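## Task

Set the roll of masking tape completely inside the utility cart's top tray, and leave the cart standing in the yellow-taped bay with all four of its wheels within the taped outline and none resting on the tape. The robot must not topple or finish leaning. The result must hold without the robot supporting anything, and at the end the robot must open its grippers and back away.

## Robot and tools

ROBOT. A Rainbow Robotics RB-Y1 in a physics simulation: a wheeled base (two drive wheels, two rear casters, 0.66 m long, 0.58 m wide, front edge 0.10 m ahead of the drive axle) that can only drive straight or spin in place, a folding torso (leg with ankle, knee, hip), a head with head_camera, and left and right 7-joint arms, each with a parallel gripper and a wrist camera (left_wrist_camera, right_wrist_camera). Loose objects may occasionally get a small push from outside.

FRAMES. Base frame: origin on the floor between the drive wheels, x forward, y left, z up. The chest, left_hand and right_hand positions in results are in this frame; a hand point lies between its finger pads, fingers along its -z, closing along its x. Printed hand positions can be off, more so when the arm is stretched. Odometry frame is the base frame at scene start; base_odometry counts wheel rotation only, so slipping shows as motion. Heading is left-positive, -3.142 to 3.142.

execute_actions. Argument actions: a list holding one action or none (none just reports state and pictures). An action may contain:
- base: exactly one key. translate_m is a relative drive in metres from where the base last reported itself, forward positive, -3 to 3. rotate_rad is a relative turn in radians, counter-clockwise (left) positive, -3.2 to 3.2. Drives or turns that would take too long are refused, so split long ones.
- joints: a single flat dict for the whole robot, keyed by joint name, each value an absolute target (radians; grippers in metres of opening). Ranges: torso_squat_rad 0 to 1.2 (higher lowers the chest); torso_shift_rad -0.3 to 0.6 (hips forward when positive); torso_pitch_rad -0.2 to 1.4 (forward bow positive); torso_yaw_rad -1.5 to 1.5 (left positive); shoulder_pitch -2.356 to 2.356 (0 hanging, negative raises forward); left_shoulder_roll_rad 0 to 3.141 (out to the left), right_shoulder_roll_rad -3.141 to 0 (negative out to the right); shoulder_yaw -2.094 to 2.094; elbow -2.617 to 0.01 (negative bends); forearm_roll -3.141 to 3.141; wrist_pitch -1.57 to 1.919 (negative tips hand forward); hand_roll -2.705 to 2.705; left_gripper_m and right_gripper_m 0 to 0.1; head_pan_rad -0.523 to 0.523 (left positive, relative to chest); head_tilt_rad -0.35 to 1.57 (down positive). Both arms share sign conventions (yaw and rolls positive to the left / counter-clockwise). Tolerance for done is 0.02 rad, 0.004 m for grippers. Torso combos must also hold: squat+shift <= 1.52; squat-shift+pitch <= 1.57; shift+0.5pitch-0.4squat <= 0.7; shift+0.3pitch-0.5squat <= 0.39, else the torso stops partway as off_target.
- speeds: caps for this action only, translate_m 0.05 to 0.4 m/s, rotate_rad 0.1 to 1.509 rad/s (defaults are the maxima).
- min_time_s: 0.1 to 8, a floor on the duration of each arm and head motion.
Joints or base not named may still be driving toward an earlier target. cameras: list of head_camera, left_wrist_camera, right_wrist_camera or all; omitted or null gives all, [] gives none. Unknown keys or out-of-range values get the whole call refused with no motion.

wait(seconds 0 to 10): lets the scene run, returns state and images. zoom_image(camera, region [x0,y0,x1,y1] in pixels of that camera's last full image, origin top-left, at most 504x504): closer look. Head image is 896x504, wrist images 644x364. read_manual: licence texts only. finished_scene(scene 1 or 2): ends that scene irreversibly and reports success; do it only after the goal holds on its own. Replying without any tool call ends everything.

RESULTS. base_status and joint_status tell how each motion ended: done (for the base, wheels turned as asked even if slipping), off_target (resting short, may still push), contact_stop (arm or torso hit something firm; the whole group—torso, or that arm's seven joints—stops and drops targets), time_out, stopped_with_arm, limit_stop_at_own_body (self-collision guard halted it before contact; move the arm and torso apart), limit_stop_at_motor_heat. joint command not followed with a cause line means an arm's targets were withheld by the arm-collision check (grippers still move); those targets may be retried later until you send ones that pass. on_its_own lists what the call did not command; held at is a target, not a position. Motor temperatures are listed per arm in joint order; MOTOR HOT appears at 65 °C, and at 80 °C an over-temperature fault brakes the arm and halts the robot. A torque fault (joint hitting its load limit, e.g. elbow 33.4, wrist 23.2 N m, held weight included) halts everything for 10 s. After a later call reports a stop, the remaining calls in that reply are skipped. The robot keeps its last command while you think.

GRASPING. Command a gripper opening at least 0.005 m narrower than the object; the resulting off_target is expected.

AVOID. Arms striking or pressing on each other (hard presses end the run). After any stop, first back off the arms in their own action, then the torso. Exception: with one object held in both hands and the torso stopping instantly with nothing in the way, resend every arm joint at its reported value, then resend the torso. The base does not stop at furniture: wheels may spin and keep pushing. A bent leg can reach past the front edge, and a leg pushing furniture can slide the robot back unseen in odometry. Too much weight far in front of the drive wheels tips the robot over, with nothing to stop it. Each arm is rated 3 kg. Avoid drops, slams, slips and hard pushes, and keep the robot upright.

Each tool is called after ">>>" as a command line: name --argument value for each argument, lists and objects as JSON in quotes; but a table of rows of numbers goes row by row, as --pt "numbers of a row", without its own name.

## Session

>>> execute_actions --actions '[]'

>>> execute_actions --actions '[{"joints":{"head_tilt_rad":0.6,"head_pan_rad":0.5}}]' --cameras '["head_camera"]'

>>> execute_actions --actions '[{"joints":{"head_tilt_rad":0.6,"head_pan_rad":-0.5}}]' --cameras '["head_camera"]'

Scene clock: 0.00 s.
Motor temperatures (°C, as the motors report them): left_arm=[29 27 29 31 34 35 32] | right_arm=[31 28 27 32 38 34 33]
base_odometry: x=+0.000 y=+0.000 heading=+0.000 (m, m, rad; odometry frame)
base_status: not commanded
joint_positions: torso_squat_rad=+0.350 torso_shift_rad=+0.000 torso_pitch_rad=+0.000 torso_yaw_rad=+0.001 left_shoulder_pitch_rad=-0.022 left_shoulder_roll_rad=+0.051 left_shoulder_yaw_rad=-0.021 left_elbow_rad=-0.131 left_forearm_roll_rad=-0.024 left_wrist_pitch_rad=+0.030 left_hand_roll_rad=+0.019 left_gripper_m=+0.100 right_shoulder_pitch_rad=-0.009 right_shoulder_roll_rad=-0.035 right_shoulder_yaw_rad=-0.001 right_elbow_rad=-0.164 right_forearm_roll_rad=-0.047 right_wrist_pitch_rad=+0.056 right_hand_roll_rad=-0.006 right_gripper_m=+0.100 head_pan_rad=+0.001 head_tilt_rad=+0.400
joint_status: not commanded
chest: x=-0.2282 y=+0.0006 z=+1.2474 quat_wxyz=(+1.000, +0.000, +0.000, +0.000) (m; base frame)
left_hand: x=-0.1555 y=+0.2573 z=+0.5663 quat_wxyz=(+0.998, +0.025, -0.061, -0.017) (m; base frame)
right_hand: x=-0.1546 y=-0.2455 z=+0.5658 quat_wxyz=(+0.998, -0.015, -0.059, -0.024) (m; base frame)
pictures: head_camera, left_wrist_camera, right_wrist_camera
Images, in order (width x height): head_camera 896x504, left_wrist_camera 644x364, right_wrist_camera 644x364.

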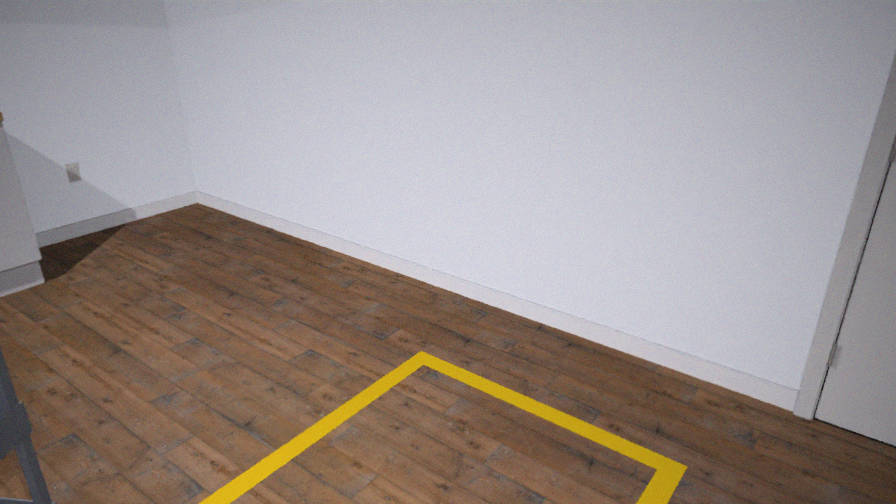

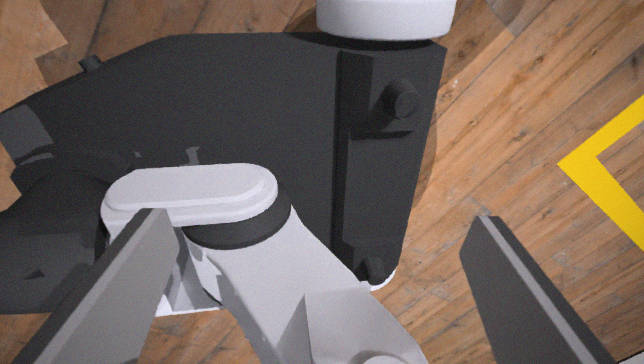

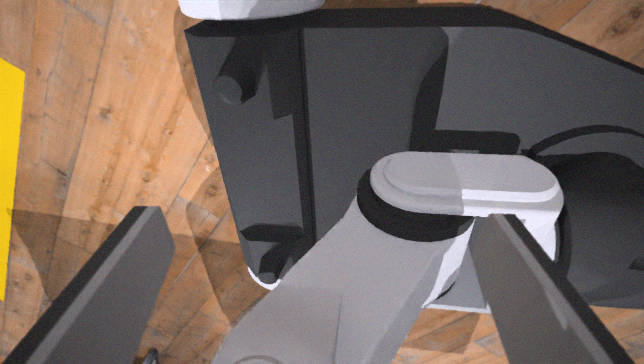

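Scene clock: 1.00 s.
Motor temperatures (°C, as the motors report them): left_arm=[29 27 29 31 34 35 32] | right_arm=[31 28 27 32 38 34 33]
base_odometry: x=+0.000 y=+0.000 heading=+0.000 (m, m, rad; odometry frame)
base_status: not commanded
joint_positions: torso_squat_rad=+0.350 torso_shift_rad=+0.000 torso_pitch_rad=+0.000 torso_yaw_rad=+0.001 left_shoulder_pitch_rad=-0.022 left_shoulder_roll_rad=+0.051 left_shoulder_yaw_rad=-0.021 left_elbow_rad=-0.131 left_forearm_roll_rad=-0.024 left_wrist_pitch_rad=+0.030 left_hand_roll_rad=+0.019 left_gripper_m=+0.100 right_shoulder_pitch_rad=-0.009 right_shoulder_roll_rad=-0.035 right_shoulder_yaw_rad=-0.001 right_elbow_rad=-0.164 right_forearm_roll_rad=-0.047 right_wrist_pitch_rad=+0.056 right_hand_roll_rad=-0.006 right_gripper_m=+0.100 head_pan_rad=+0.500 head_tilt_rad=+0.600
joint_status: all done
chest: x=-0.2282 y=+0.0006 z=+1.2474 quat_wxyz=(+1.000, +0.000, +0.000, +0.000) (m; base frame)
left_hand: x=-0.1555 y=+0.2573 z=+0.5663 quat_wxyz=(+0.998, +0.025, -0.061, -0.017) (m; base frame)
right_hand: x=-0.1546 y=-0.2455 z=+0.5658 quat_wxyz=(+0.998, -0.015, -0.059, -0.024) (m; base frame)
pictures: head_camera
Images, in order (width x height): head_camera 896x504.

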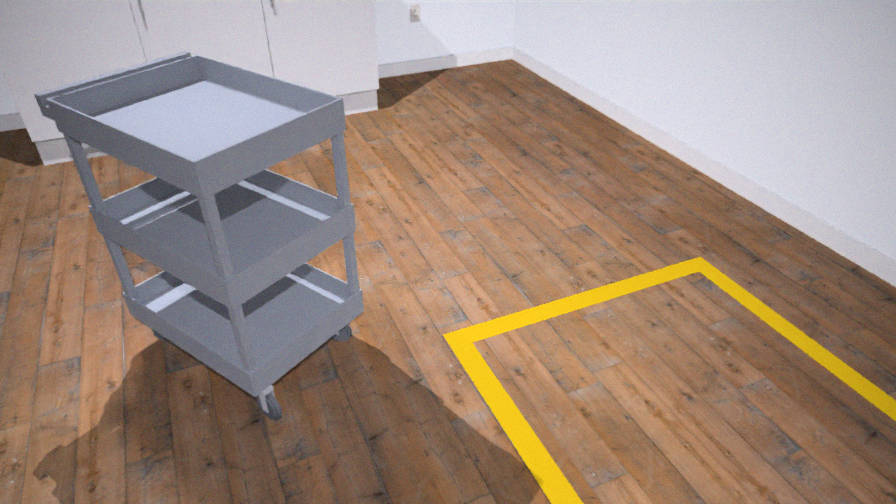

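Scene clock: 2.33 s.
Motor temperatures (°C, as the motors report them): left_arm=[29 27 29 31 34 35 32] | right_arm=[31 28 27 32 38 34 33]
base_odometry: x=+0.000 y=+0.000 heading=+0.000 (m, m, rad; odometry frame)
base_status: not commanded
joint_positions: torso_squat_rad=+0.350 torso_shift_rad=+0.000 torso_pitch_rad=+0.000 torso_yaw_rad=+0.001 left_shoulder_pitch_rad=-0.022 left_shoulder_roll_rad=+0.051 left_shoulder_yaw_rad=-0.021 left_elbow_rad=-0.131 left_forearm_roll_rad=-0.024 left_wrist_pitch_rad=+0.030 left_hand_roll_rad=+0.019 left_gripper_m=+0.100 right_shoulder_pitch_rad=-0.009 right_shoulder_roll_rad=-0.035 right_shoulder_yaw_rad=-0.001 right_elbow_rad=-0.164 right_forearm_roll_rad=-0.047 right_wrist_pitch_rad=+0.056 right_hand_roll_rad=-0.006 right_gripper_m=+0.100 head_pan_rad=-0.500 head_tilt_rad=+0.600
joint_status: all done
chest: x=-0.2282 y=+0.0006 z=+1.2474 quat_wxyz=(+1.000, +0.000, +0.000, +0.000) (m; base frame)
left_hand: x=-0.1555 y=+0.2573 z=+0.5663 quat_wxyz=(+0.998, +0.025, -0.061, -0.017) (m; base frame)
right_hand: x=-0.1546 y=-0.2455 z=+0.5658 quat_wxyz=(+0.998, -0.015, -0.059, -0.024) (m; base frame)
pictures: head_camera
Images, in order (width x height): head_camera 896x504.

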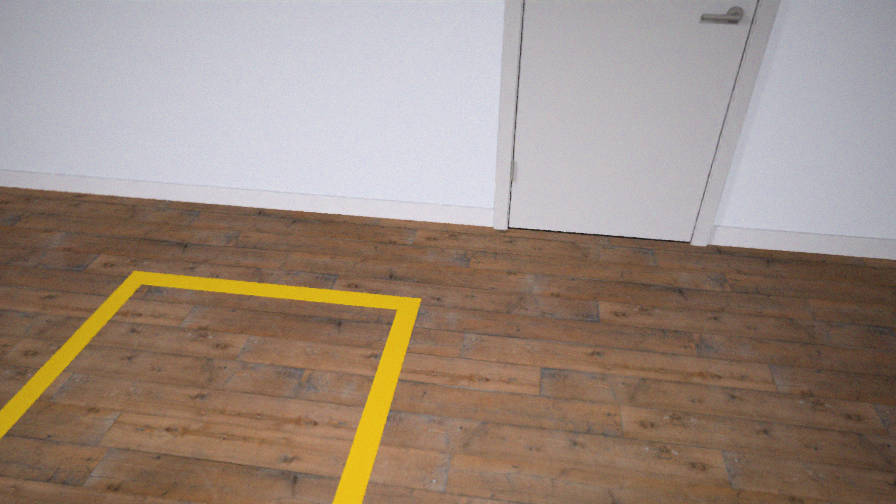

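>>> execute_actions --actions '[{"base":{"rotate_rad":1.3},"joints":{"head_tilt_rad":0.35,"head_pan_rad":-0.2}}]' --cameras '["head_camera"]'

>>> execute_actions --actions '[{"joints":{"head_pan_rad":0.52}}]' --cameras '["head_camera"]'

Scene clock: 19.10 s.
Motor temperatures (°C, as the motors report them): left_arm=[29 27 29 31 34 35 32] | right_arm=[31 28 27 32 38 34 33]
base_odometry: x=+0.000 y=+0.000 heading=+1.299 (m, m, rad; odometry frame)
base_status: done
joint_positions: torso_squat_rad=+0.350 torso_shift_rad=+0.000 torso_pitch_rad=+0.000 torso_yaw_rad=+0.001 left_shoulder_pitch_rad=-0.022 left_shoulder_roll_rad=+0.051 left_shoulder_yaw_rad=-0.021 left_elbow_rad=-0.131 left_forearm_roll_rad=-0.024 left_wrist_pitch_rad=+0.030 left_hand_roll_rad=+0.019 left_gripper_m=+0.100 right_shoulder_pitch_rad=-0.009 right_shoulder_roll_rad=-0.035 right_shoulder_yaw_rad=-0.001 right_elbow_rad=-0.164 right_forearm_roll_rad=-0.047 right_wrist_pitch_rad=+0.056 right_hand_roll_rad=-0.006 right_gripper_m=+0.100 head_pan_rad=-0.200 head_tilt_rad=+0.350
joint_status: all done
chest: x=-0.2282 y=+0.0006 z=+1.2474 quat_wxyz=(+1.000, +0.000, +0.000, +0.000) (m; base frame)
left_hand: x=-0.1555 y=+0.2573 z=+0.5663 quat_wxyz=(+0.998, +0.025, -0.061, -0.017) (m; base frame)
right_hand: x=-0.1546 y=-0.2455 z=+0.5658 quat_wxyz=(+0.998, -0.015, -0.059, -0.024) (m; base frame)
pictures: head_camera
Images, in order (width x height): head_camera 896x504.

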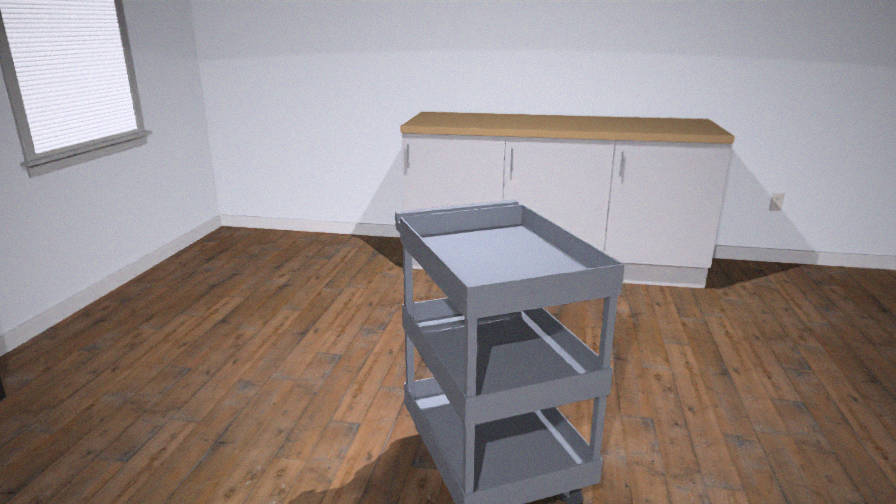

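Scene clock: 20.23 s.
Motor temperatures (°C, as the motors report them): left_arm=[29 27 29 31 34 35 32] | right_arm=[31 28 27 32 38 34 33]
base_odometry: x=+0.000 y=+0.000 heading=+1.299 (m, m, rad; odometry frame)
base_status: not commanded
joint_positions: torso_squat_rad=+0.350 torso_shift_rad=+0.000 torso_pitch_rad=+0.000 torso_yaw_rad=+0.001 left_shoulder_pitch_rad=-0.022 left_shoulder_roll_rad=+0.051 left_shoulder_yaw_rad=-0.021 left_elbow_rad=-0.131 left_forearm_roll_rad=-0.024 left_wrist_pitch_rad=+0.030 left_hand_roll_rad=+0.019 left_gripper_m=+0.100 right_shoulder_pitch_rad=-0.009 right_shoulder_roll_rad=-0.035 right_shoulder_yaw_rad=-0.001 right_elbow_rad=-0.164 right_forearm_roll_rad=-0.047 right_wrist_pitch_rad=+0.056 right_hand_roll_rad=-0.006 right_gripper_m=+0.100 head_pan_rad=+0.520 head_tilt_rad=+0.350
joint_status: all done
chest: x=-0.2282 y=+0.0006 z=+1.2474 quat_wxyz=(+1.000, +0.000, +0.000, +0.000) (m; base frame)
left_hand: x=-0.1555 y=+0.2573 z=+0.5663 quat_wxyz=(+0.998, +0.025, -0.061, -0.017) (m; base frame)
right_hand: x=-0.1546 y=-0.2455 z=+0.5658 quat_wxyz=(+0.998, -0.015, -0.059, -0.024) (m; base frame)
pictures: head_camera
Images, in order (width x height): head_camera 896x504.

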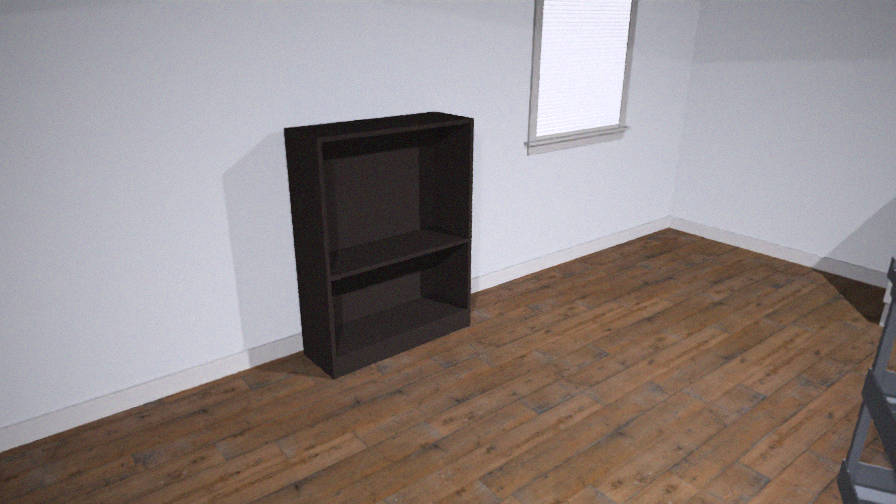

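>>> execute_actions --actions '[{"base":{"rotate_rad":1.7},"joints":{"head_tilt_rad":0.5,"head_pan_rad":0}}]' --cameras '["head_camera"]'

>>> execute_actions --actions '[{"base":{"rotate_rad":0.8},"joints":{"head_pan_rad":0.4}}]' --cameras '["head_camera"]'

Scene clock: 29.67 s.
Motor temperatures (°C, as the motors report them): left_arm=[29 27 29 31 34 35 32] | right_arm=[31 28 27 32 38 34 33]
base_odometry: x=+0.000 y=+0.000 heading=+2.999 (m, m, rad; odometry frame)
base_status: done
joint_positions: torso_squat_rad=+0.350 torso_shift_rad=+0.000 torso_pitch_rad=+0.000 torso_yaw_rad=+0.001 left_shoulder_pitch_rad=-0.022 left_shoulder_roll_rad=+0.051 left_shoulder_yaw_rad=-0.021 left_elbow_rad=-0.131 left_forearm_roll_rad=-0.024 left_wrist_pitch_rad=+0.030 left_hand_roll_rad=+0.019 left_gripper_m=+0.100 right_shoulder_pitch_rad=-0.009 right_shoulder_roll_rad=-0.035 right_shoulder_yaw_rad=-0.001 right_elbow_rad=-0.164 right_forearm_roll_rad=-0.047 right_wrist_pitch_rad=+0.056 right_hand_roll_rad=-0.006 right_gripper_m=+0.100 head_pan_rad=+0.000 head_tilt_rad=+0.500
joint_status: all done
chest: x=-0.2282 y=+0.0006 z=+1.2474 quat_wxyz=(+1.000, +0.000, +0.000, +0.000) (m; base frame)
left_hand: x=-0.1555 y=+0.2573 z=+0.5663 quat_wxyz=(+0.998, +0.025, -0.061, -0.017) (m; base frame)
right_hand: x=-0.1546 y=-0.2455 z=+0.5658 quat_wxyz=(+0.998, -0.015, -0.059, -0.024) (m; base frame)
pictures: head_camera
Images, in order (width x height): head_camera 896x504.

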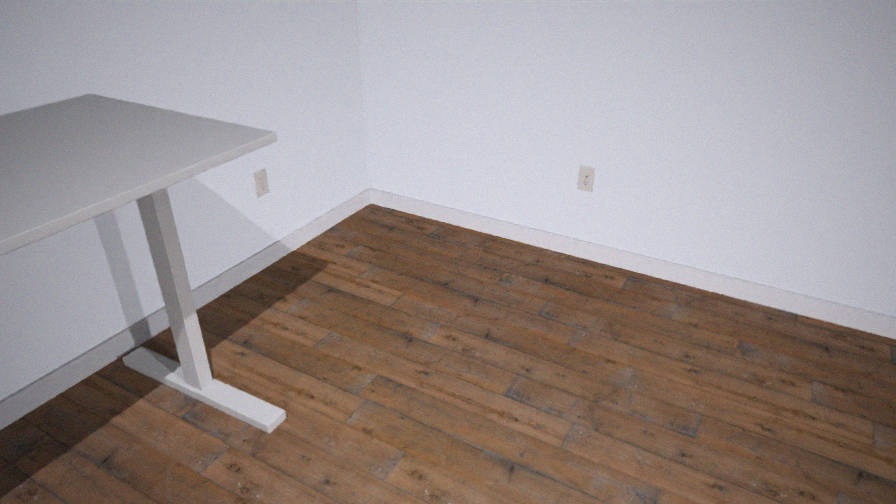

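Scene clock: 32.67 s.
Motor temperatures (°C, as the motors report them): left_arm=[29 27 29 31 34 35 32] | right_arm=[31 28 27 32 38 34 33]
base_odometry: x=+0.000 y=+0.000 heading=-2.485 (m, m, rad; odometry frame)
base_status: done
joint_positions: torso_squat_rad=+0.350 torso_shift_rad=+0.000 torso_pitch_rad=+0.000 torso_yaw_rad=+0.001 left_shoulder_pitch_rad=-0.022 left_shoulder_roll_rad=+0.051 left_shoulder_yaw_rad=-0.021 left_elbow_rad=-0.131 left_forearm_roll_rad=-0.024 left_wrist_pitch_rad=+0.030 left_hand_roll_rad=+0.019 left_gripper_m=+0.100 right_shoulder_pitch_rad=-0.009 right_shoulder_roll_rad=-0.035 right_shoulder_yaw_rad=-0.001 right_elbow_rad=-0.164 right_forearm_roll_rad=-0.047 right_wrist_pitch_rad=+0.056 right_hand_roll_rad=-0.006 right_gripper_m=+0.100 head_pan_rad=+0.400 head_tilt_rad=+0.500
joint_status: all done
chest: x=-0.2282 y=+0.0006 z=+1.2474 quat_wxyz=(+1.000, +0.000, +0.000, +0.000) (m; base frame)
left_hand: x=-0.1555 y=+0.2573 z=+0.5663 quat_wxyz=(+0.998, +0.025, -0.061, -0.017) (m; base frame)
right_hand: x=-0.1546 y=-0.2455 z=+0.5658 quat_wxyz=(+0.998, -0.015, -0.059, -0.024) (m; base frame)
pictures: head_camera
Images, in order (width x height): head_camera 896x504.

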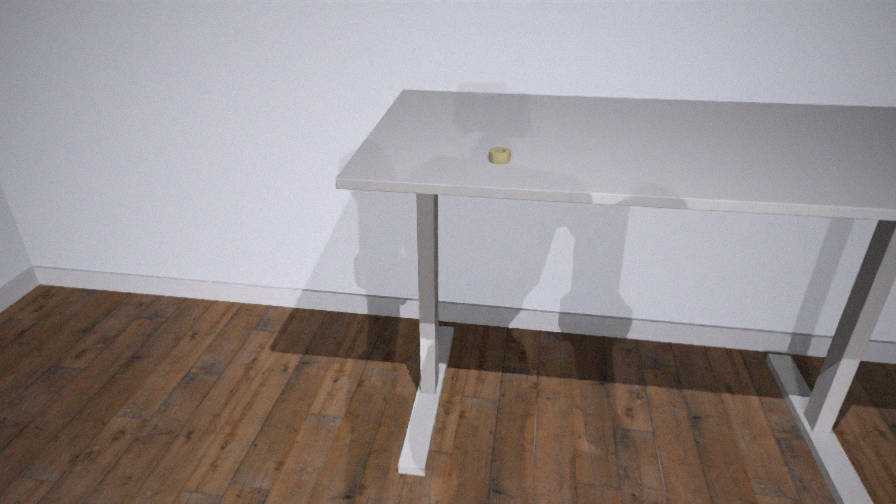

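>>> execute_actions --actions '[{"base":{"rotate_rad":0.2},"joints":{"head_pan_rad":0.2,"head_tilt_rad":0.75,"torso_squat_rad":0,"left_shoulder_pitch_rad":-1,"left_shoulder_roll_rad":0.155,"left_shoulder_yaw_rad":0.291,"left_elbow_rad":-0.9,"left_wrist_pitch_rad":1.87,"left_forearm_roll_rad":0,"left_hand_roll_rad":0}}]' --cameras '[]'

>>> execute_actions --actions '[{"base":{"translate_m":0.75}}]' --cameras '["head_camera","left_wrist_camera"]'

Scene clock: 54.87 s.
Motor temperatures (°C, as the motors report them): left_arm=[29 27 29 31 34 35 32] | right_arm=[31 28 27 32 38 34 33]
base_odometry: x=+0.000 y=+0.000 heading=-2.285 (m, m, rad; odometry frame)
base_status: done
joint_positions: torso_squat_rad=+0.000 torso_shift_rad=+0.000 torso_pitch_rad=+0.000 torso_yaw_rad=+0.001 left_shoulder_pitch_rad=-1.001 left_shoulder_roll_rad=+0.155 left_shoulder_yaw_rad=+0.291 left_elbow_rad=-0.900 left_forearm_roll_rad=+0.000 left_wrist_pitch_rad=+1.870 left_hand_roll_rad=+0.000 left_gripper_m=+0.100 right_shoulder_pitch_rad=-0.009 right_shoulder_roll_rad=-0.035 right_shoulder_yaw_rad=-0.001 right_elbow_rad=-0.164 right_forearm_roll_rad=-0.047 right_wrist_pitch_rad=+0.056 right_hand_roll_rad=-0.006 right_gripper_m=+0.100 head_pan_rad=+0.200 head_tilt_rad=+0.750
joint_status: all done
chest: x=-0.2282 y=+0.0007 z=+1.2899 quat_wxyz=(+1.000, +0.000, +0.000, +0.000) (m; base frame)
left_hand: x=+0.2712 y=+0.2209 z=+1.0556 quat_wxyz=(+1.000, +0.000, -0.001, +0.000) (m; base frame)
right_hand: x=-0.1547 y=-0.2455 z=+0.6083 quat_wxyz=(+0.998, -0.015, -0.059, -0.024) (m; base frame)
pictures: none
No camera images: the call's "cameras" was empty. Leave "cameras" out to get every camera's image.

Scene clock: 58.20 s.
Motor temperatures (°C, as the motors report them): left_arm=[29 27 29 31 34 35 32] | right_arm=[31 28 27 32 38 34 33]
base_odometry: x=-0.491 y=-0.567 heading=-2.284 (m, m, rad; odometry frame)
base_status: done
joint_positions: torso_squat_rad=+0.000 torso_shift_rad=+0.000 torso_pitch_rad=+0.000 torso_yaw_rad=+0.001 left_shoulder_pitch_rad=-1.000 left_shoulder_roll_rad=+0.155 left_shoulder_yaw_rad=+0.291 left_elbow_rad=-0.900 left_forearm_roll_rad=+0.000 left_wrist_pitch_rad=+1.870 left_hand_roll_rad=+0.000 left_gripper_m=+0.100 right_shoulder_pitch_rad=-0.009 right_shoulder_roll_rad=-0.035 right_shoulder_yaw_rad=-0.001 right_elbow_rad=-0.164 right_forearm_roll_rad=-0.047 right_wrist_pitch_rad=+0.056 right_hand_roll_rad=-0.006 right_gripper_m=+0.100 head_pan_rad=+0.200 head_tilt_rad=+0.750
joint_status: not commanded
chest: x=-0.2282 y=+0.0007 z=+1.2899 quat_wxyz=(+1.000, +0.000, +0.000, +0.000) (m; base frame)
left_hand: x=+0.2711 y=+0.2209 z=+1.0555 quat_wxyz=(+1.000, +0.000, -0.001, +0.000) (m; base frame)
right_hand: x=-0.1546 y=-0.2455 z=+0.6083 quat_wxyz=(+0.998, -0.015, -0.059, -0.024) (m; base frame)
pictures: head_camera, left_wrist_camera
Images, in order (width x height): head_camera 896x504, left_wrist_camera 644x364.

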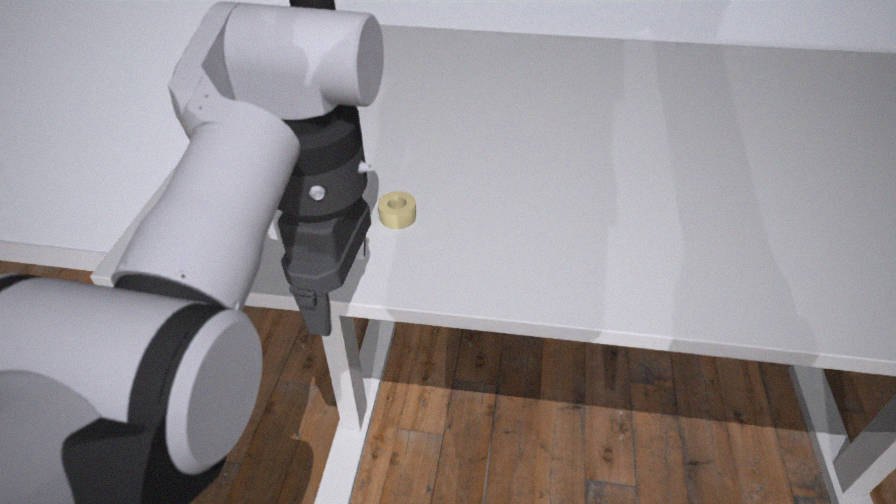

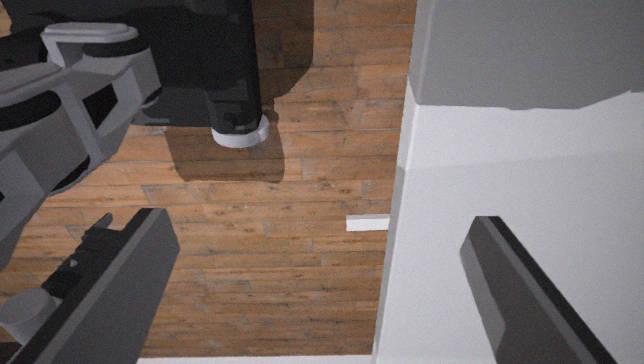

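>>> execute_actions --actions '[{"base":{"translate_m":0.2},"joints":{"left_shoulder_pitch_rad":-1.05,"head_tilt_rad":0.9,"head_pan_rad":0.4}}]' --cameras '["head_camera","left_wrist_camera"]'

Scene clock: 69.50 s.
Motor temperatures (°C, as the motors report them): left_arm=[31 27 29 31 34 35 32] | right_arm=[31 28 27 32 38 34 33]
base_odometry: x=-0.622 y=-0.718 heading=-2.283 (m, m, rad; odometry frame)
base_status: done
joint_positions: torso_squat_rad=+0.000 torso_shift_rad=+0.000 torso_pitch_rad=+0.000 torso_yaw_rad=+0.001 left_shoulder_pitch_rad=-1.050 left_shoulder_roll_rad=+0.155 left_shoulder_yaw_rad=+0.291 left_elbow_rad=-0.900 left_forearm_roll_rad=+0.000 left_wrist_pitch_rad=+1.870 left_hand_roll_rad=+0.000 left_gripper_m=+0.100 right_shoulder_pitch_rad=-0.009 right_shoulder_roll_rad=-0.035 right_shoulder_yaw_rad=-0.001 right_elbow_rad=-0.164 right_forearm_roll_rad=-0.047 right_wrist_pitch_rad=+0.056 right_hand_roll_rad=-0.006 right_gripper_m=+0.100 head_pan_rad=+0.400 head_tilt_rad=+0.900
joint_status: all done
chest: x=-0.2282 y=+0.0007 z=+1.2899 quat_wxyz=(+1.000, +0.000, +0.000, +0.000) (m; base frame)
left_hand: x=+0.2852 y=+0.2123 z=+1.0792 quat_wxyz=(+1.000, +0.000, -0.024, -0.008) (m; base frame)
right_hand: x=-0.1546 y=-0.2455 z=+0.6083 quat_wxyz=(+0.998, -0.015, -0.059, -0.024) (m; base frame)
pictures: head_camera, left_wrist_camera
Images, in order (width x height): head_camera 896x504, left_wrist_camera 644x364.

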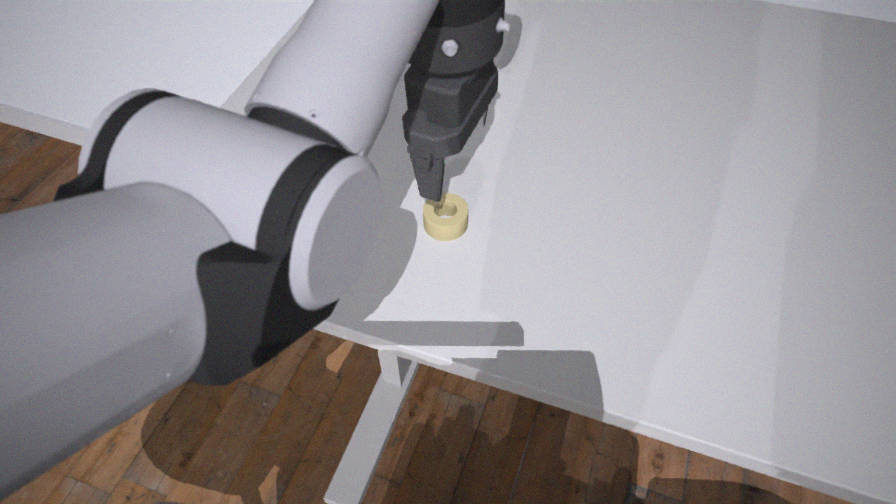

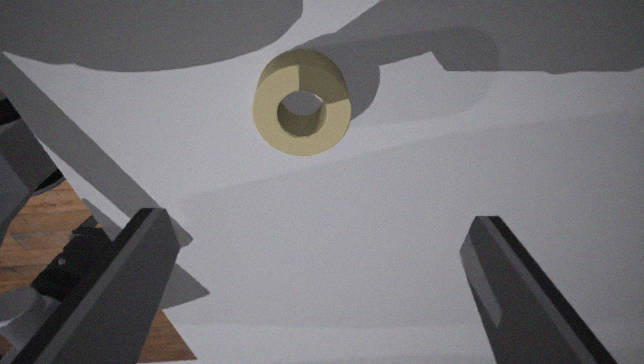

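>>> execute_actions --actions '[{"joints":{"torso_squat_rad":0.49}}]' --cameras '["head_camera","left_wrist_camera"]'

Scene clock: 77.80 s.
Motor temperatures (°C, as the motors report them): left_arm=[31 27 29 32 34 35 32] | right_arm=[31 28 27 32 38 34 33]
base_odometry: x=-0.622 y=-0.718 heading=-2.283 (m, m, rad; odometry frame)
base_status: not commanded
joint_positions: torso_squat_rad=+0.490 torso_shift_rad=+0.000 torso_pitch_rad=+0.000 torso_yaw_rad=+0.001 left_shoulder_pitch_rad=-1.050 left_shoulder_roll_rad=+0.155 left_shoulder_yaw_rad=+0.291 left_elbow_rad=-0.900 left_forearm_roll_rad=+0.000 left_wrist_pitch_rad=+1.870 left_hand_roll_rad=+0.000 left_gripper_m=+0.100 right_shoulder_pitch_rad=-0.009 right_shoulder_roll_rad=-0.035 right_shoulder_yaw_rad=-0.001 right_elbow_rad=-0.164 right_forearm_roll_rad=-0.047 right_wrist_pitch_rad=+0.056 right_hand_roll_rad=-0.006 right_gripper_m=+0.100 head_pan_rad=+0.400 head_tilt_rad=+0.900
joint_status: all done
chest: x=-0.2283 y=+0.0006 z=+1.2075 quat_wxyz=(+1.000, +0.000, +0.000, +0.000) (m; base frame)
left_hand: x=+0.2852 y=+0.2123 z=+0.9970 quat_wxyz=(+1.000, +0.000, -0.024, -0.008) (m; base frame)
right_hand: x=-0.1545 y=-0.2456 z=+0.5259 quat_wxyz=(+0.998, -0.015, -0.059, -0.024) (m; base frame)
pictures: head_camera, left_wrist_camera
Images, in order (width x height): head_camera 896x504, left_wrist_camera 644x364.

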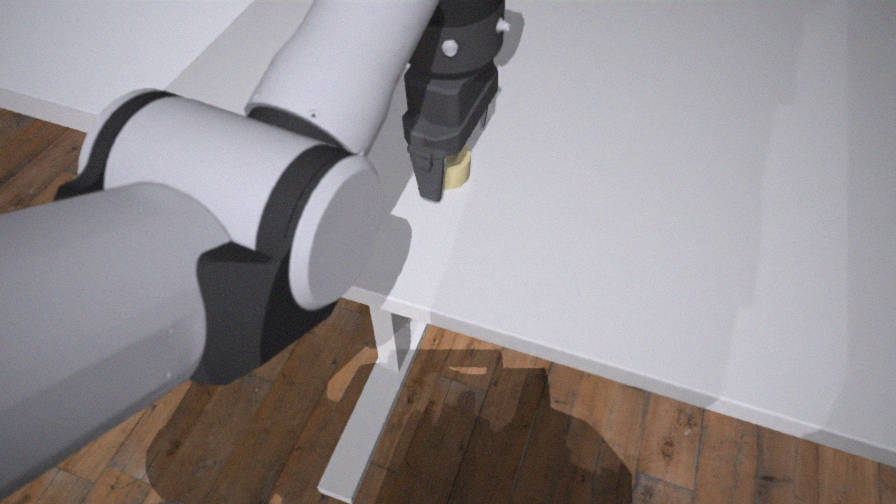

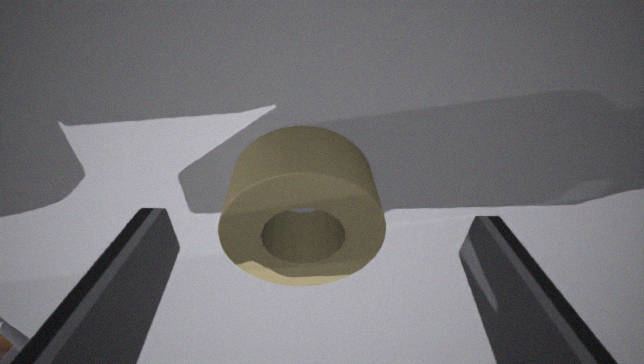

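>>> execute_actions --actions '[{"joints":{"torso_squat_rad":0.518,"left_gripper_m":0.085}}]' --cameras '[]'

>>> execute_actions --actions '[{"joints":{"left_gripper_m":0.04}}]' --cameras '["left_wrist_camera"]'

>>> execute_actions --actions '[{"joints":{"torso_squat_rad":0.3}}]' --cameras '["left_wrist_camera"]'

Scene clock: 87.47 s.
Motor temperatures (°C, as the motors report them): left_arm=[32 27 29 32 34 35 32] | right_arm=[31 28 27 32 38 34 33]
base_odometry: x=-0.622 y=-0.718 heading=-2.283 (m, m, rad; odometry frame)
base_status: not commanded
joint_positions: torso_squat_rad=+0.518 torso_shift_rad=+0.000 torso_pitch_rad=+0.000 torso_yaw_rad=+0.001 left_shoulder_pitch_rad=-1.050 left_shoulder_roll_rad=+0.155 left_shoulder_yaw_rad=+0.291 left_elbow_rad=-0.900 left_forearm_roll_rad=+0.000 left_wrist_pitch_rad=+1.870 left_hand_roll_rad=+0.000 left_gripper_m=+0.085 right_shoulder_pitch_rad=-0.009 right_shoulder_roll_rad=-0.035 right_shoulder_yaw_rad=-0.001 right_elbow_rad=-0.164 right_forearm_roll_rad=-0.047 right_wrist_pitch_rad=+0.056 right_hand_roll_rad=-0.006 right_gripper_m=+0.100 head_pan_rad=+0.400 head_tilt_rad=+0.900
joint_status: all done
chest: x=-0.2283 y=+0.0006 z=+1.1981 quat_wxyz=(+1.000, +0.000, +0.000, +0.000) (m; base frame)
left_hand: x=+0.2852 y=+0.2122 z=+0.9875 quat_wxyz=(+1.000, +0.000, -0.024, -0.008) (m; base frame)
right_hand: x=-0.1545 y=-0.2456 z=+0.5165 quat_wxyz=(+0.998, -0.015, -0.059, -0.024) (m; base frame)
pictures: none
No camera images: the call's "cameras" was empty. Leave "cameras" out to get every camera's image.

Scene clock: 88.40 s.
Motor temperatures (°C, as the motors report them): left_arm=[32 27 29 32 34 35 32] | right_arm=[31 28 27 32 38 34 33]
base_odometry: x=-0.622 y=-0.718 heading=-2.283 (m, m, rad; odometry frame)
base_status: not commanded
joint_positions: torso_squat_rad=+0.518 torso_shift_rad=+0.000 torso_pitch_rad=+0.000 torso_yaw_rad=+0.001 left_shoulder_pitch_rad=-1.050 left_shoulder_roll_rad=+0.155 left_shoulder_yaw_rad=+0.291 left_elbow_rad=-0.900 left_forearm_roll_rad=+0.000 left_wrist_pitch_rad=+1.870 left_hand_roll_rad=+0.000 left_gripper_m=+0.049 right_shoulder_pitch_rad=-0.009 right_shoulder_roll_rad=-0.035 right_shoulder_yaw_rad=-0.001 right_elbow_rad=-0.164 right_forearm_roll_rad=-0.047 right_wrist_pitch_rad=+0.056 right_hand_roll_rad=-0.006 right_gripper_m=+0.100 head_pan_rad=+0.400 head_tilt_rad=+0.900
joint_status: left_gripper_m off_target (ended at +0.049, target +0.040)
chest: x=-0.2283 y=+0.0006 z=+1.1981 quat_wxyz=(+1.000, +0.000, +0.000, +0.000) (m; base frame)
left_hand: x=+0.2852 y=+0.2122 z=+0.9875 quat_wxyz=(+1.000, +0.000, -0.024, -0.008) (m; base frame)
right_hand: x=-0.1545 y=-0.2456 z=+0.5165 quat_wxyz=(+0.998, -0.015, -0.059, -0.024) (m; base frame)
pictures: left_wrist_camera
Images, in order (width x height): left_wrist_camera 644x364.

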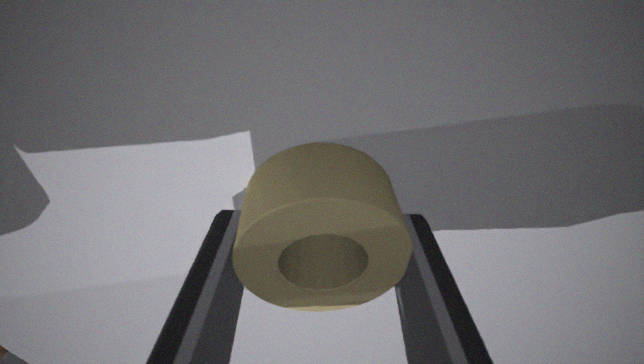

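Scene clock: 89.90 s.
Motor temperatures (°C, as the motors report them): left_arm=[32 27 29 32 34 35 32] | right_arm=[31 28 27 32 38 34 33]
base_odometry: x=-0.622 y=-0.718 heading=-2.283 (m, m, rad; odometry frame)
base_status: not commanded
joint_positions: torso_squat_rad=+0.300 torso_shift_rad=+0.000 torso_pitch_rad=+0.000 torso_yaw_rad=+0.001 left_shoulder_pitch_rad=-1.050 left_shoulder_roll_rad=+0.155 left_shoulder_yaw_rad=+0.291 left_elbow_rad=-0.900 left_forearm_roll_rad=+0.000 left_wrist_pitch_rad=+1.870 left_hand_roll_rad=+0.000 left_gripper_m=+0.049 right_shoulder_pitch_rad=-0.009 right_shoulder_roll_rad=-0.035 right_shoulder_yaw_rad=-0.001 right_elbow_rad=-0.164 right_forearm_roll_rad=-0.047 right_wrist_pitch_rad=+0.056 right_hand_roll_rad=-0.006 right_gripper_m=+0.100 head_pan_rad=+0.400 head_tilt_rad=+0.900
joint_status: all done
chest: x=-0.2282 y=+0.0006 z=+1.2587 quat_wxyz=(+1.000, +0.000, +0.000, +0.000) (m; base frame)
left_hand: x=+0.2852 y=+0.2123 z=+1.0479 quat_wxyz=(+1.000, +0.000, -0.024, -0.008) (m; base frame)
right_hand: x=-0.1546 y=-0.2455 z=+0.5770 quat_wxyz=(+0.998, -0.015, -0.059, -0.024) (m; base frame)
pictures: left_wrist_camera
Images, in order (width x height): left_wrist_camera 644x364.

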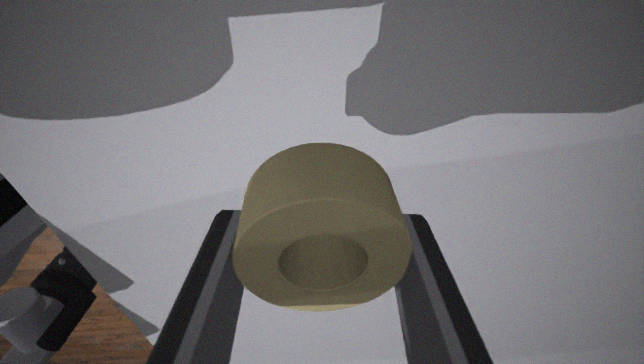

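>>> execute_actions --actions '[{"base":{"translate_m":-0.5}}]' --cameras '[]'

>>> execute_actions --actions '[{"base":{"rotate_rad":-2.62},"joints":{"head_pan_rad":-0.3,"head_tilt_rad":0.6}}]' --cameras '["head_camera"]'

>>> execute_actions --actions '[{"base":{"translate_m":2.65}}]' --cameras '["head_camera"]'

>>> execute_actions --actions '[{"base":{"rotate_rad":-1.3},"joints":{"head_pan_rad":-0.5,"head_tilt_rad":0.75}}]' --cameras '["head_camera"]'

Scene clock: 104.73 s.
Motor temperatures (°C, as the motors report them): left_arm=[33 27 29 32 34 35 32] | right_arm=[31 28 27 32 38 34 33]
base_odometry: x=-0.295 y=-0.340 heading=-2.282 (m, m, rad; odometry frame)
base_status: done
joint_positions: torso_squat_rad=+0.300 torso_shift_rad=+0.000 torso_pitch_rad=+0.000 torso_yaw_rad=+0.001 left_shoulder_pitch_rad=-1.050 left_shoulder_roll_rad=+0.155 left_shoulder_yaw_rad=+0.291 left_elbow_rad=-0.900 left_forearm_roll_rad=+0.000 left_wrist_pitch_rad=+1.870 left_hand_roll_rad=+0.000 left_gripper_m=+0.049 right_shoulder_pitch_rad=-0.009 right_shoulder_roll_rad=-0.035 right_shoulder_yaw_rad=-0.001 right_elbow_rad=-0.164 right_forearm_roll_rad=-0.047 right_wrist_pitch_rad=+0.056 right_hand_roll_rad=-0.006 right_gripper_m=+0.100 head_pan_rad=+0.400 head_tilt_rad=+0.900
joint_status: not commanded
chest: x=-0.2283 y=+0.0006 z=+1.2587 quat_wxyz=(+1.000, +0.000, +0.000, +0.000) (m; base frame)
left_hand: x=+0.2852 y=+0.2123 z=+1.0480 quat_wxyz=(+1.000, +0.000, -0.024, -0.008) (m; base frame)
right_hand: x=-0.1546 y=-0.2455 z=+0.5770 quat_wxyz=(+0.998, -0.015, -0.059, -0.024) (m; base frame)
pictures: none
No camera images: the call's "cameras" was empty. Leave "cameras" out to get every camera's image.

Scene clock: 109.67 s.
Motor temperatures (°C, as the motors report them): left_arm=[33 27 29 32 34 35 32] | right_arm=[31 28 27 32 38 34 33]
base_odometry: x=-0.295 y=-0.340 heading=+1.382 (m, m, rad; odometry frame)
base_status: done
joint_positions: torso_squat_rad=+0.300 torso_shift_rad=+0.000 torso_pitch_rad=+0.000 torso_yaw_rad=+0.001 left_shoulder_pitch_rad=-1.050 left_shoulder_roll_rad=+0.155 left_shoulder_yaw_rad=+0.291 left_elbow_rad=-0.900 left_forearm_roll_rad=+0.000 left_wrist_pitch_rad=+1.870 left_hand_roll_rad=+0.000 left_gripper_m=+0.049 right_shoulder_pitch_rad=-0.009 right_shoulder_roll_rad=-0.035 right_shoulder_yaw_rad=-0.001 right_elbow_rad=-0.164 right_forearm_roll_rad=-0.047 right_wrist_pitch_rad=+0.056 right_hand_roll_rad=-0.006 right_gripper_m=+0.100 head_pan_rad=-0.300 head_tilt_rad=+0.600
joint_status: all done
chest: x=-0.2283 y=+0.0007 z=+1.2587 quat_wxyz=(+1.000, +0.000, +0.000, +0.000) (m; base frame)
left_hand: x=+0.2851 y=+0.2123 z=+1.0481 quat_wxyz=(+1.000, +0.000, -0.024, -0.008) (m; base frame)
right_hand: x=-0.1547 y=-0.2456 z=+0.5771 quat_wxyz=(+0.998, -0.015, -0.059, -0.024) (m; base frame)
pictures: head_camera
Images, in order (width x height): head_camera 896x504.

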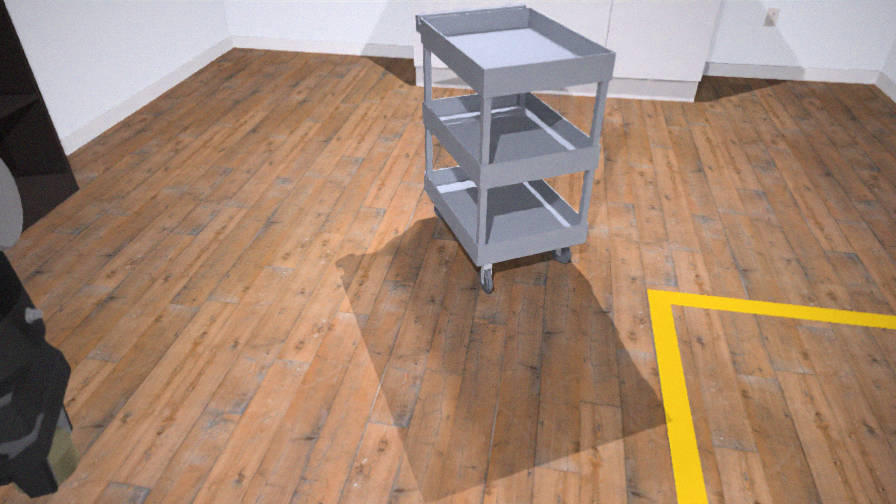

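Scene clock: 117.83 s.
Motor temperatures (°C, as the motors report them): left_arm=[33 27 29 32 34 35 32] | right_arm=[31 28 27 32 38 34 33]
base_odometry: x=+0.204 y=+2.263 heading=+1.381 (m, m, rad; odometry frame)
base_status: done
joint_positions: torso_squat_rad=+0.300 torso_shift_rad=+0.000 torso_pitch_rad=+0.000 torso_yaw_rad=+0.001 left_shoulder_pitch_rad=-1.050 left_shoulder_roll_rad=+0.155 left_shoulder_yaw_rad=+0.291 left_elbow_rad=-0.900 left_forearm_roll_rad=+0.000 left_wrist_pitch_rad=+1.870 left_hand_roll_rad=+0.000 left_gripper_m=+0.049 right_shoulder_pitch_rad=-0.009 right_shoulder_roll_rad=-0.035 right_shoulder_yaw_rad=-0.001 right_elbow_rad=-0.164 right_forearm_roll_rad=-0.047 right_wrist_pitch_rad=+0.056 right_hand_roll_rad=-0.006 right_gripper_m=+0.100 head_pan_rad=-0.300 head_tilt_rad=+0.600
joint_status: not commanded
chest: x=-0.2282 y=+0.0007 z=+1.2587 quat_wxyz=(+1.000, +0.000, +0.000, +0.000) (m; base frame)
left_hand: x=+0.2852 y=+0.2123 z=+1.0480 quat_wxyz=(+1.000, +0.000, -0.024, -0.008) (m; base frame)
right_hand: x=-0.1545 y=-0.2456 z=+0.5771 quat_wxyz=(+0.998, -0.015, -0.059, -0.024) (m; base frame)
pictures: head_camera
Images, in order (width x height): head_camera 896x504.

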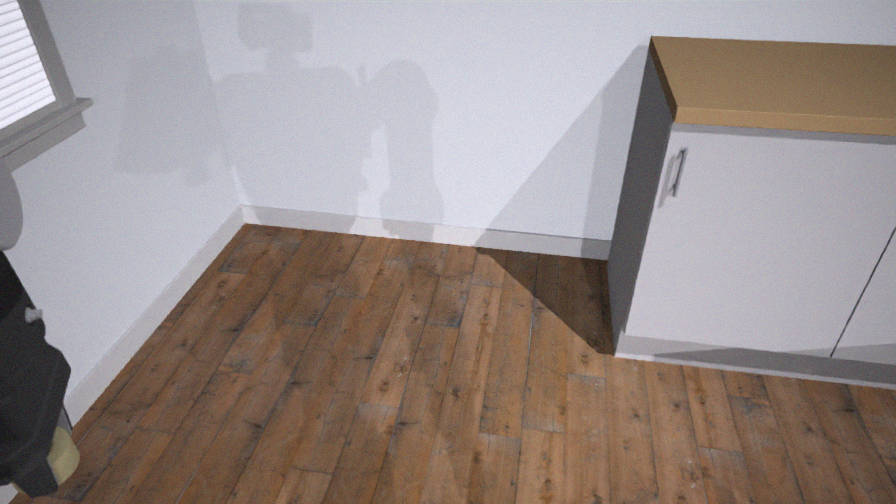

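Scene clock: 121.40 s.
Motor temperatures (°C, as the motors report them): left_arm=[33 27 29 32 34 35 32] | right_arm=[31 28 27 32 38 34 33]
base_odometry: x=+0.204 y=+2.263 heading=+0.082 (m, m, rad; odometry frame)
base_status: done
joint_positions: torso_squat_rad=+0.300 torso_shift_rad=+0.000 torso_pitch_rad=+0.000 torso_yaw_rad=+0.001 left_shoulder_pitch_rad=-1.050 left_shoulder_roll_rad=+0.155 left_shoulder_yaw_rad=+0.291 left_elbow_rad=-0.900 left_forearm_roll_rad=+0.000 left_wrist_pitch_rad=+1.870 left_hand_roll_rad=+0.000 left_gripper_m=+0.049 right_shoulder_pitch_rad=-0.009 right_shoulder_roll_rad=-0.035 right_shoulder_yaw_rad=-0.001 right_elbow_rad=-0.164 right_forearm_roll_rad=-0.047 right_wrist_pitch_rad=+0.056 right_hand_roll_rad=-0.006 right_gripper_m=+0.100 head_pan_rad=-0.500 head_tilt_rad=+0.750
joint_status: all done
chest: x=-0.2282 y=+0.0007 z=+1.2587 quat_wxyz=(+1.000, +0.000, +0.000, +0.000) (m; base frame)
left_hand: x=+0.2852 y=+0.2123 z=+1.0480 quat_wxyz=(+1.000, +0.000, -0.024, -0.008) (m; base frame)
right_hand: x=-0.1546 y=-0.2456 z=+0.5771 quat_wxyz=(+0.998, -0.015, -0.059, -0.024) (m; base frame)
pictures: head_camera
Images, in order (width x height): head_camera 896x504.

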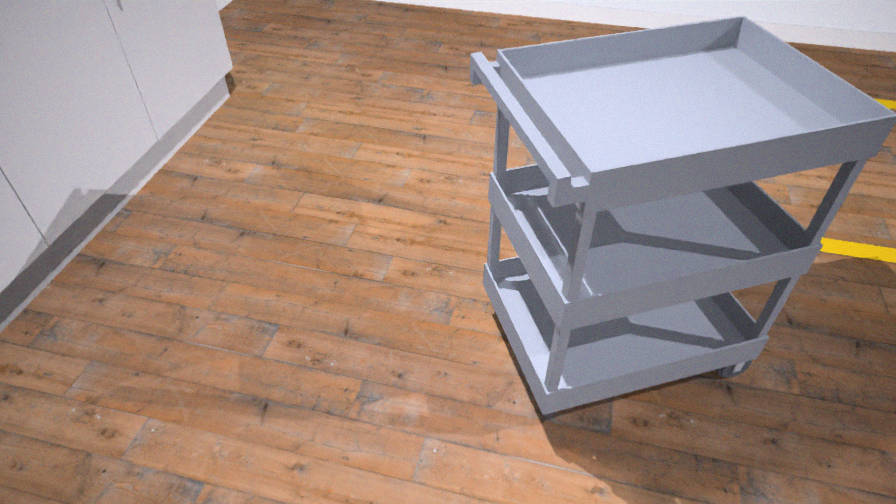

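>>> execute_actions --actions '[{"base":{"rotate_rad":-0.13}}]' --cameras '[]'

>>> execute_actions --actions '[{"base":{"translate_m":0.86}}]' --cameras '[]'

>>> execute_actions --actions '[{"base":{"rotate_rad":-1.676},"joints":{"head_pan_rad":0,"head_tilt_rad":0.8,"torso_squat_rad":0.1,"right_shoulder_pitch_rad":-1.05,"right_shoulder_roll_rad":-0.155,"right_shoulder_yaw_rad":-0.291,"right_elbow_rad":-0.9,"right_wrist_pitch_rad":1.87,"right_forearm_roll_rad":0}}]' --cameras '["head_camera"]'

Scene clock: 139.00 s.
Motor temperatures (°C, as the motors report them): left_arm=[34 27 29 32 34 35 32] | right_arm=[31 28 27 32 38 34 33]
base_odometry: x=+0.204 y=+2.263 heading=-0.048 (m, m, rad; odometry frame)
base_status: done
joint_positions: torso_squat_rad=+0.300 torso_shift_rad=+0.000 torso_pitch_rad=+0.000 torso_yaw_rad=+0.001 left_shoulder_pitch_rad=-1.050 left_shoulder_roll_rad=+0.155 left_shoulder_yaw_rad=+0.291 left_elbow_rad=-0.900 left_forearm_roll_rad=+0.000 left_wrist_pitch_rad=+1.870 left_hand_roll_rad=+0.000 left_gripper_m=+0.049 right_shoulder_pitch_rad=-0.009 right_shoulder_roll_rad=-0.035 right_shoulder_yaw_rad=-0.001 right_elbow_rad=-0.164 right_forearm_roll_rad=-0.047 right_wrist_pitch_rad=+0.056 right_hand_roll_rad=-0.006 right_gripper_m=+0.100 head_pan_rad=-0.500 head_tilt_rad=+0.750
joint_status: not commanded
chest: x=-0.2282 y=+0.0007 z=+1.2587 quat_wxyz=(+1.000, +0.000, +0.000, +0.000) (m; base frame)
left_hand: x=+0.2852 y=+0.2123 z=+1.0480 quat_wxyz=(+1.000, +0.000, -0.024, -0.008) (m; base frame)
right_hand: x=-0.1546 y=-0.2455 z=+0.5771 quat_wxyz=(+0.998, -0.015, -0.059, -0.024) (m; base frame)
pictures: none
No camera images: the call's "cameras" was empty. Leave "cameras" out to get every camera's image.

Scene clock: 142.70 s.
Motor temperatures (°C, as the motors report them): left_arm=[34 27 29 33 34 35 32] | right_arm=[31 28 27 32 38 34 33]
base_odometry: x=+1.063 y=+2.221 heading=-0.049 (m, m, rad; odometry frame)
base_status: done
joint_positions: torso_squat_rad=+0.300 torso_shift_rad=+0.000 torso_pitch_rad=+0.000 torso_yaw_rad=+0.001 left_shoulder_pitch_rad=-1.050 left_shoulder_roll_rad=+0.155 left_shoulder_yaw_rad=+0.291 left_elbow_rad=-0.900 left_forearm_roll_rad=+0.000 left_wrist_pitch_rad=+1.870 left_hand_roll_rad=+0.000 left_gripper_m=+0.049 right_shoulder_pitch_rad=-0.009 right_shoulder_roll_rad=-0.035 right_shoulder_yaw_rad=-0.001 right_elbow_rad=-0.164 right_forearm_roll_rad=-0.047 right_wrist_pitch_rad=+0.056 right_hand_roll_rad=-0.006 right_gripper_m=+0.100 head_pan_rad=-0.500 head_tilt_rad=+0.750
joint_status: not commanded
chest: x=-0.2282 y=+0.0007 z=+1.2587 quat_wxyz=(+1.000, +0.000, +0.000, +0.000) (m; base frame)
left_hand: x=+0.2852 y=+0.2123 z=+1.0480 quat_wxyz=(+1.000, +0.000, -0.024, -0.008) (m; base frame)
right_hand: x=-0.1545 y=-0.2455 z=+0.5771 quat_wxyz=(+0.998, -0.015, -0.059, -0.024) (m; base frame)
pictures: none
No camera images: the call's "cameras" was empty. Leave "cameras" out to get every camera's image.

Scene clock: 146.70 s.
Motor temperatures (°C, as the motors report them): left_arm=[34 27 29 33 34 35 32] | right_arm=[32 28 27 32 38 34 33]
base_odometry: x=+1.063 y=+2.221 heading=-1.724 (m, m, rad; odometry frame)
base_status: done
joint_positions: torso_squat_rad=+0.100 torso_shift_rad=+0.000 torso_pitch_rad=+0.000 torso_yaw_rad=+0.001 left_shoulder_pitch_rad=-1.050 left_shoulder_roll_rad=+0.155 left_shoulder_yaw_rad=+0.291 left_elbow_rad=-0.900 left_forearm_roll_rad=+0.000 left_wrist_pitch_rad=+1.870 left_hand_roll_rad=+0.000 left_gripper_m=+0.049 right_shoulder_pitch_rad=-1.050 right_shoulder_roll_rad=-0.155 right_shoulder_yaw_rad=-0.291 right_elbow_rad=-0.900 right_forearm_roll_rad=+0.000 right_wrist_pitch_rad=+1.870 right_hand_roll_rad=-0.006 right_gripper_m=+0.100 head_pan_rad=+0.000 head_tilt_rad=+0.800
joint_status: all done
chest: x=-0.2283 y=+0.0007 z=+1.2864 quat_wxyz=(+1.000, +0.000, +0.000, +0.000) (m; base frame)
left_hand: x=+0.2851 y=+0.2124 z=+1.0758 quat_wxyz=(+1.000, +0.000, -0.024, -0.008) (m; base frame)
right_hand: x=+0.2856 y=-0.2103 z=+1.0763 quat_wxyz=(+1.000, -0.001, -0.025, +0.006) (m; base frame)
pictures: head_camera
Images, in order (width x height): head_camera 896x504.

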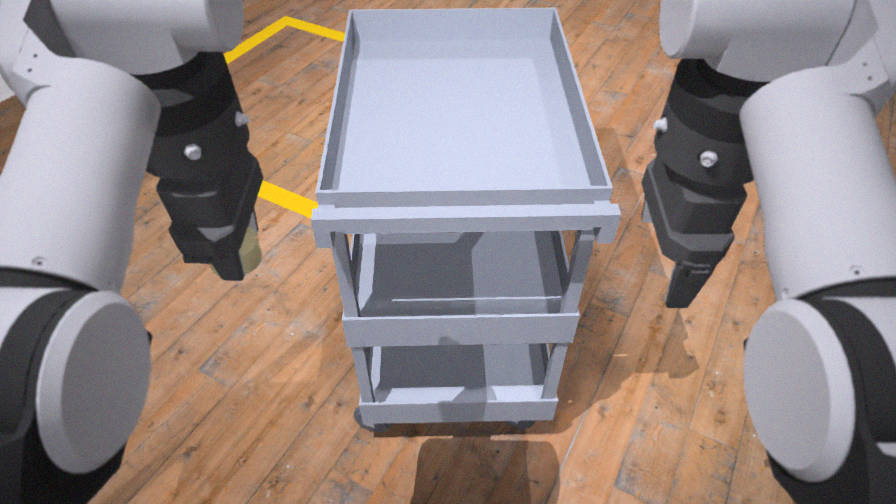

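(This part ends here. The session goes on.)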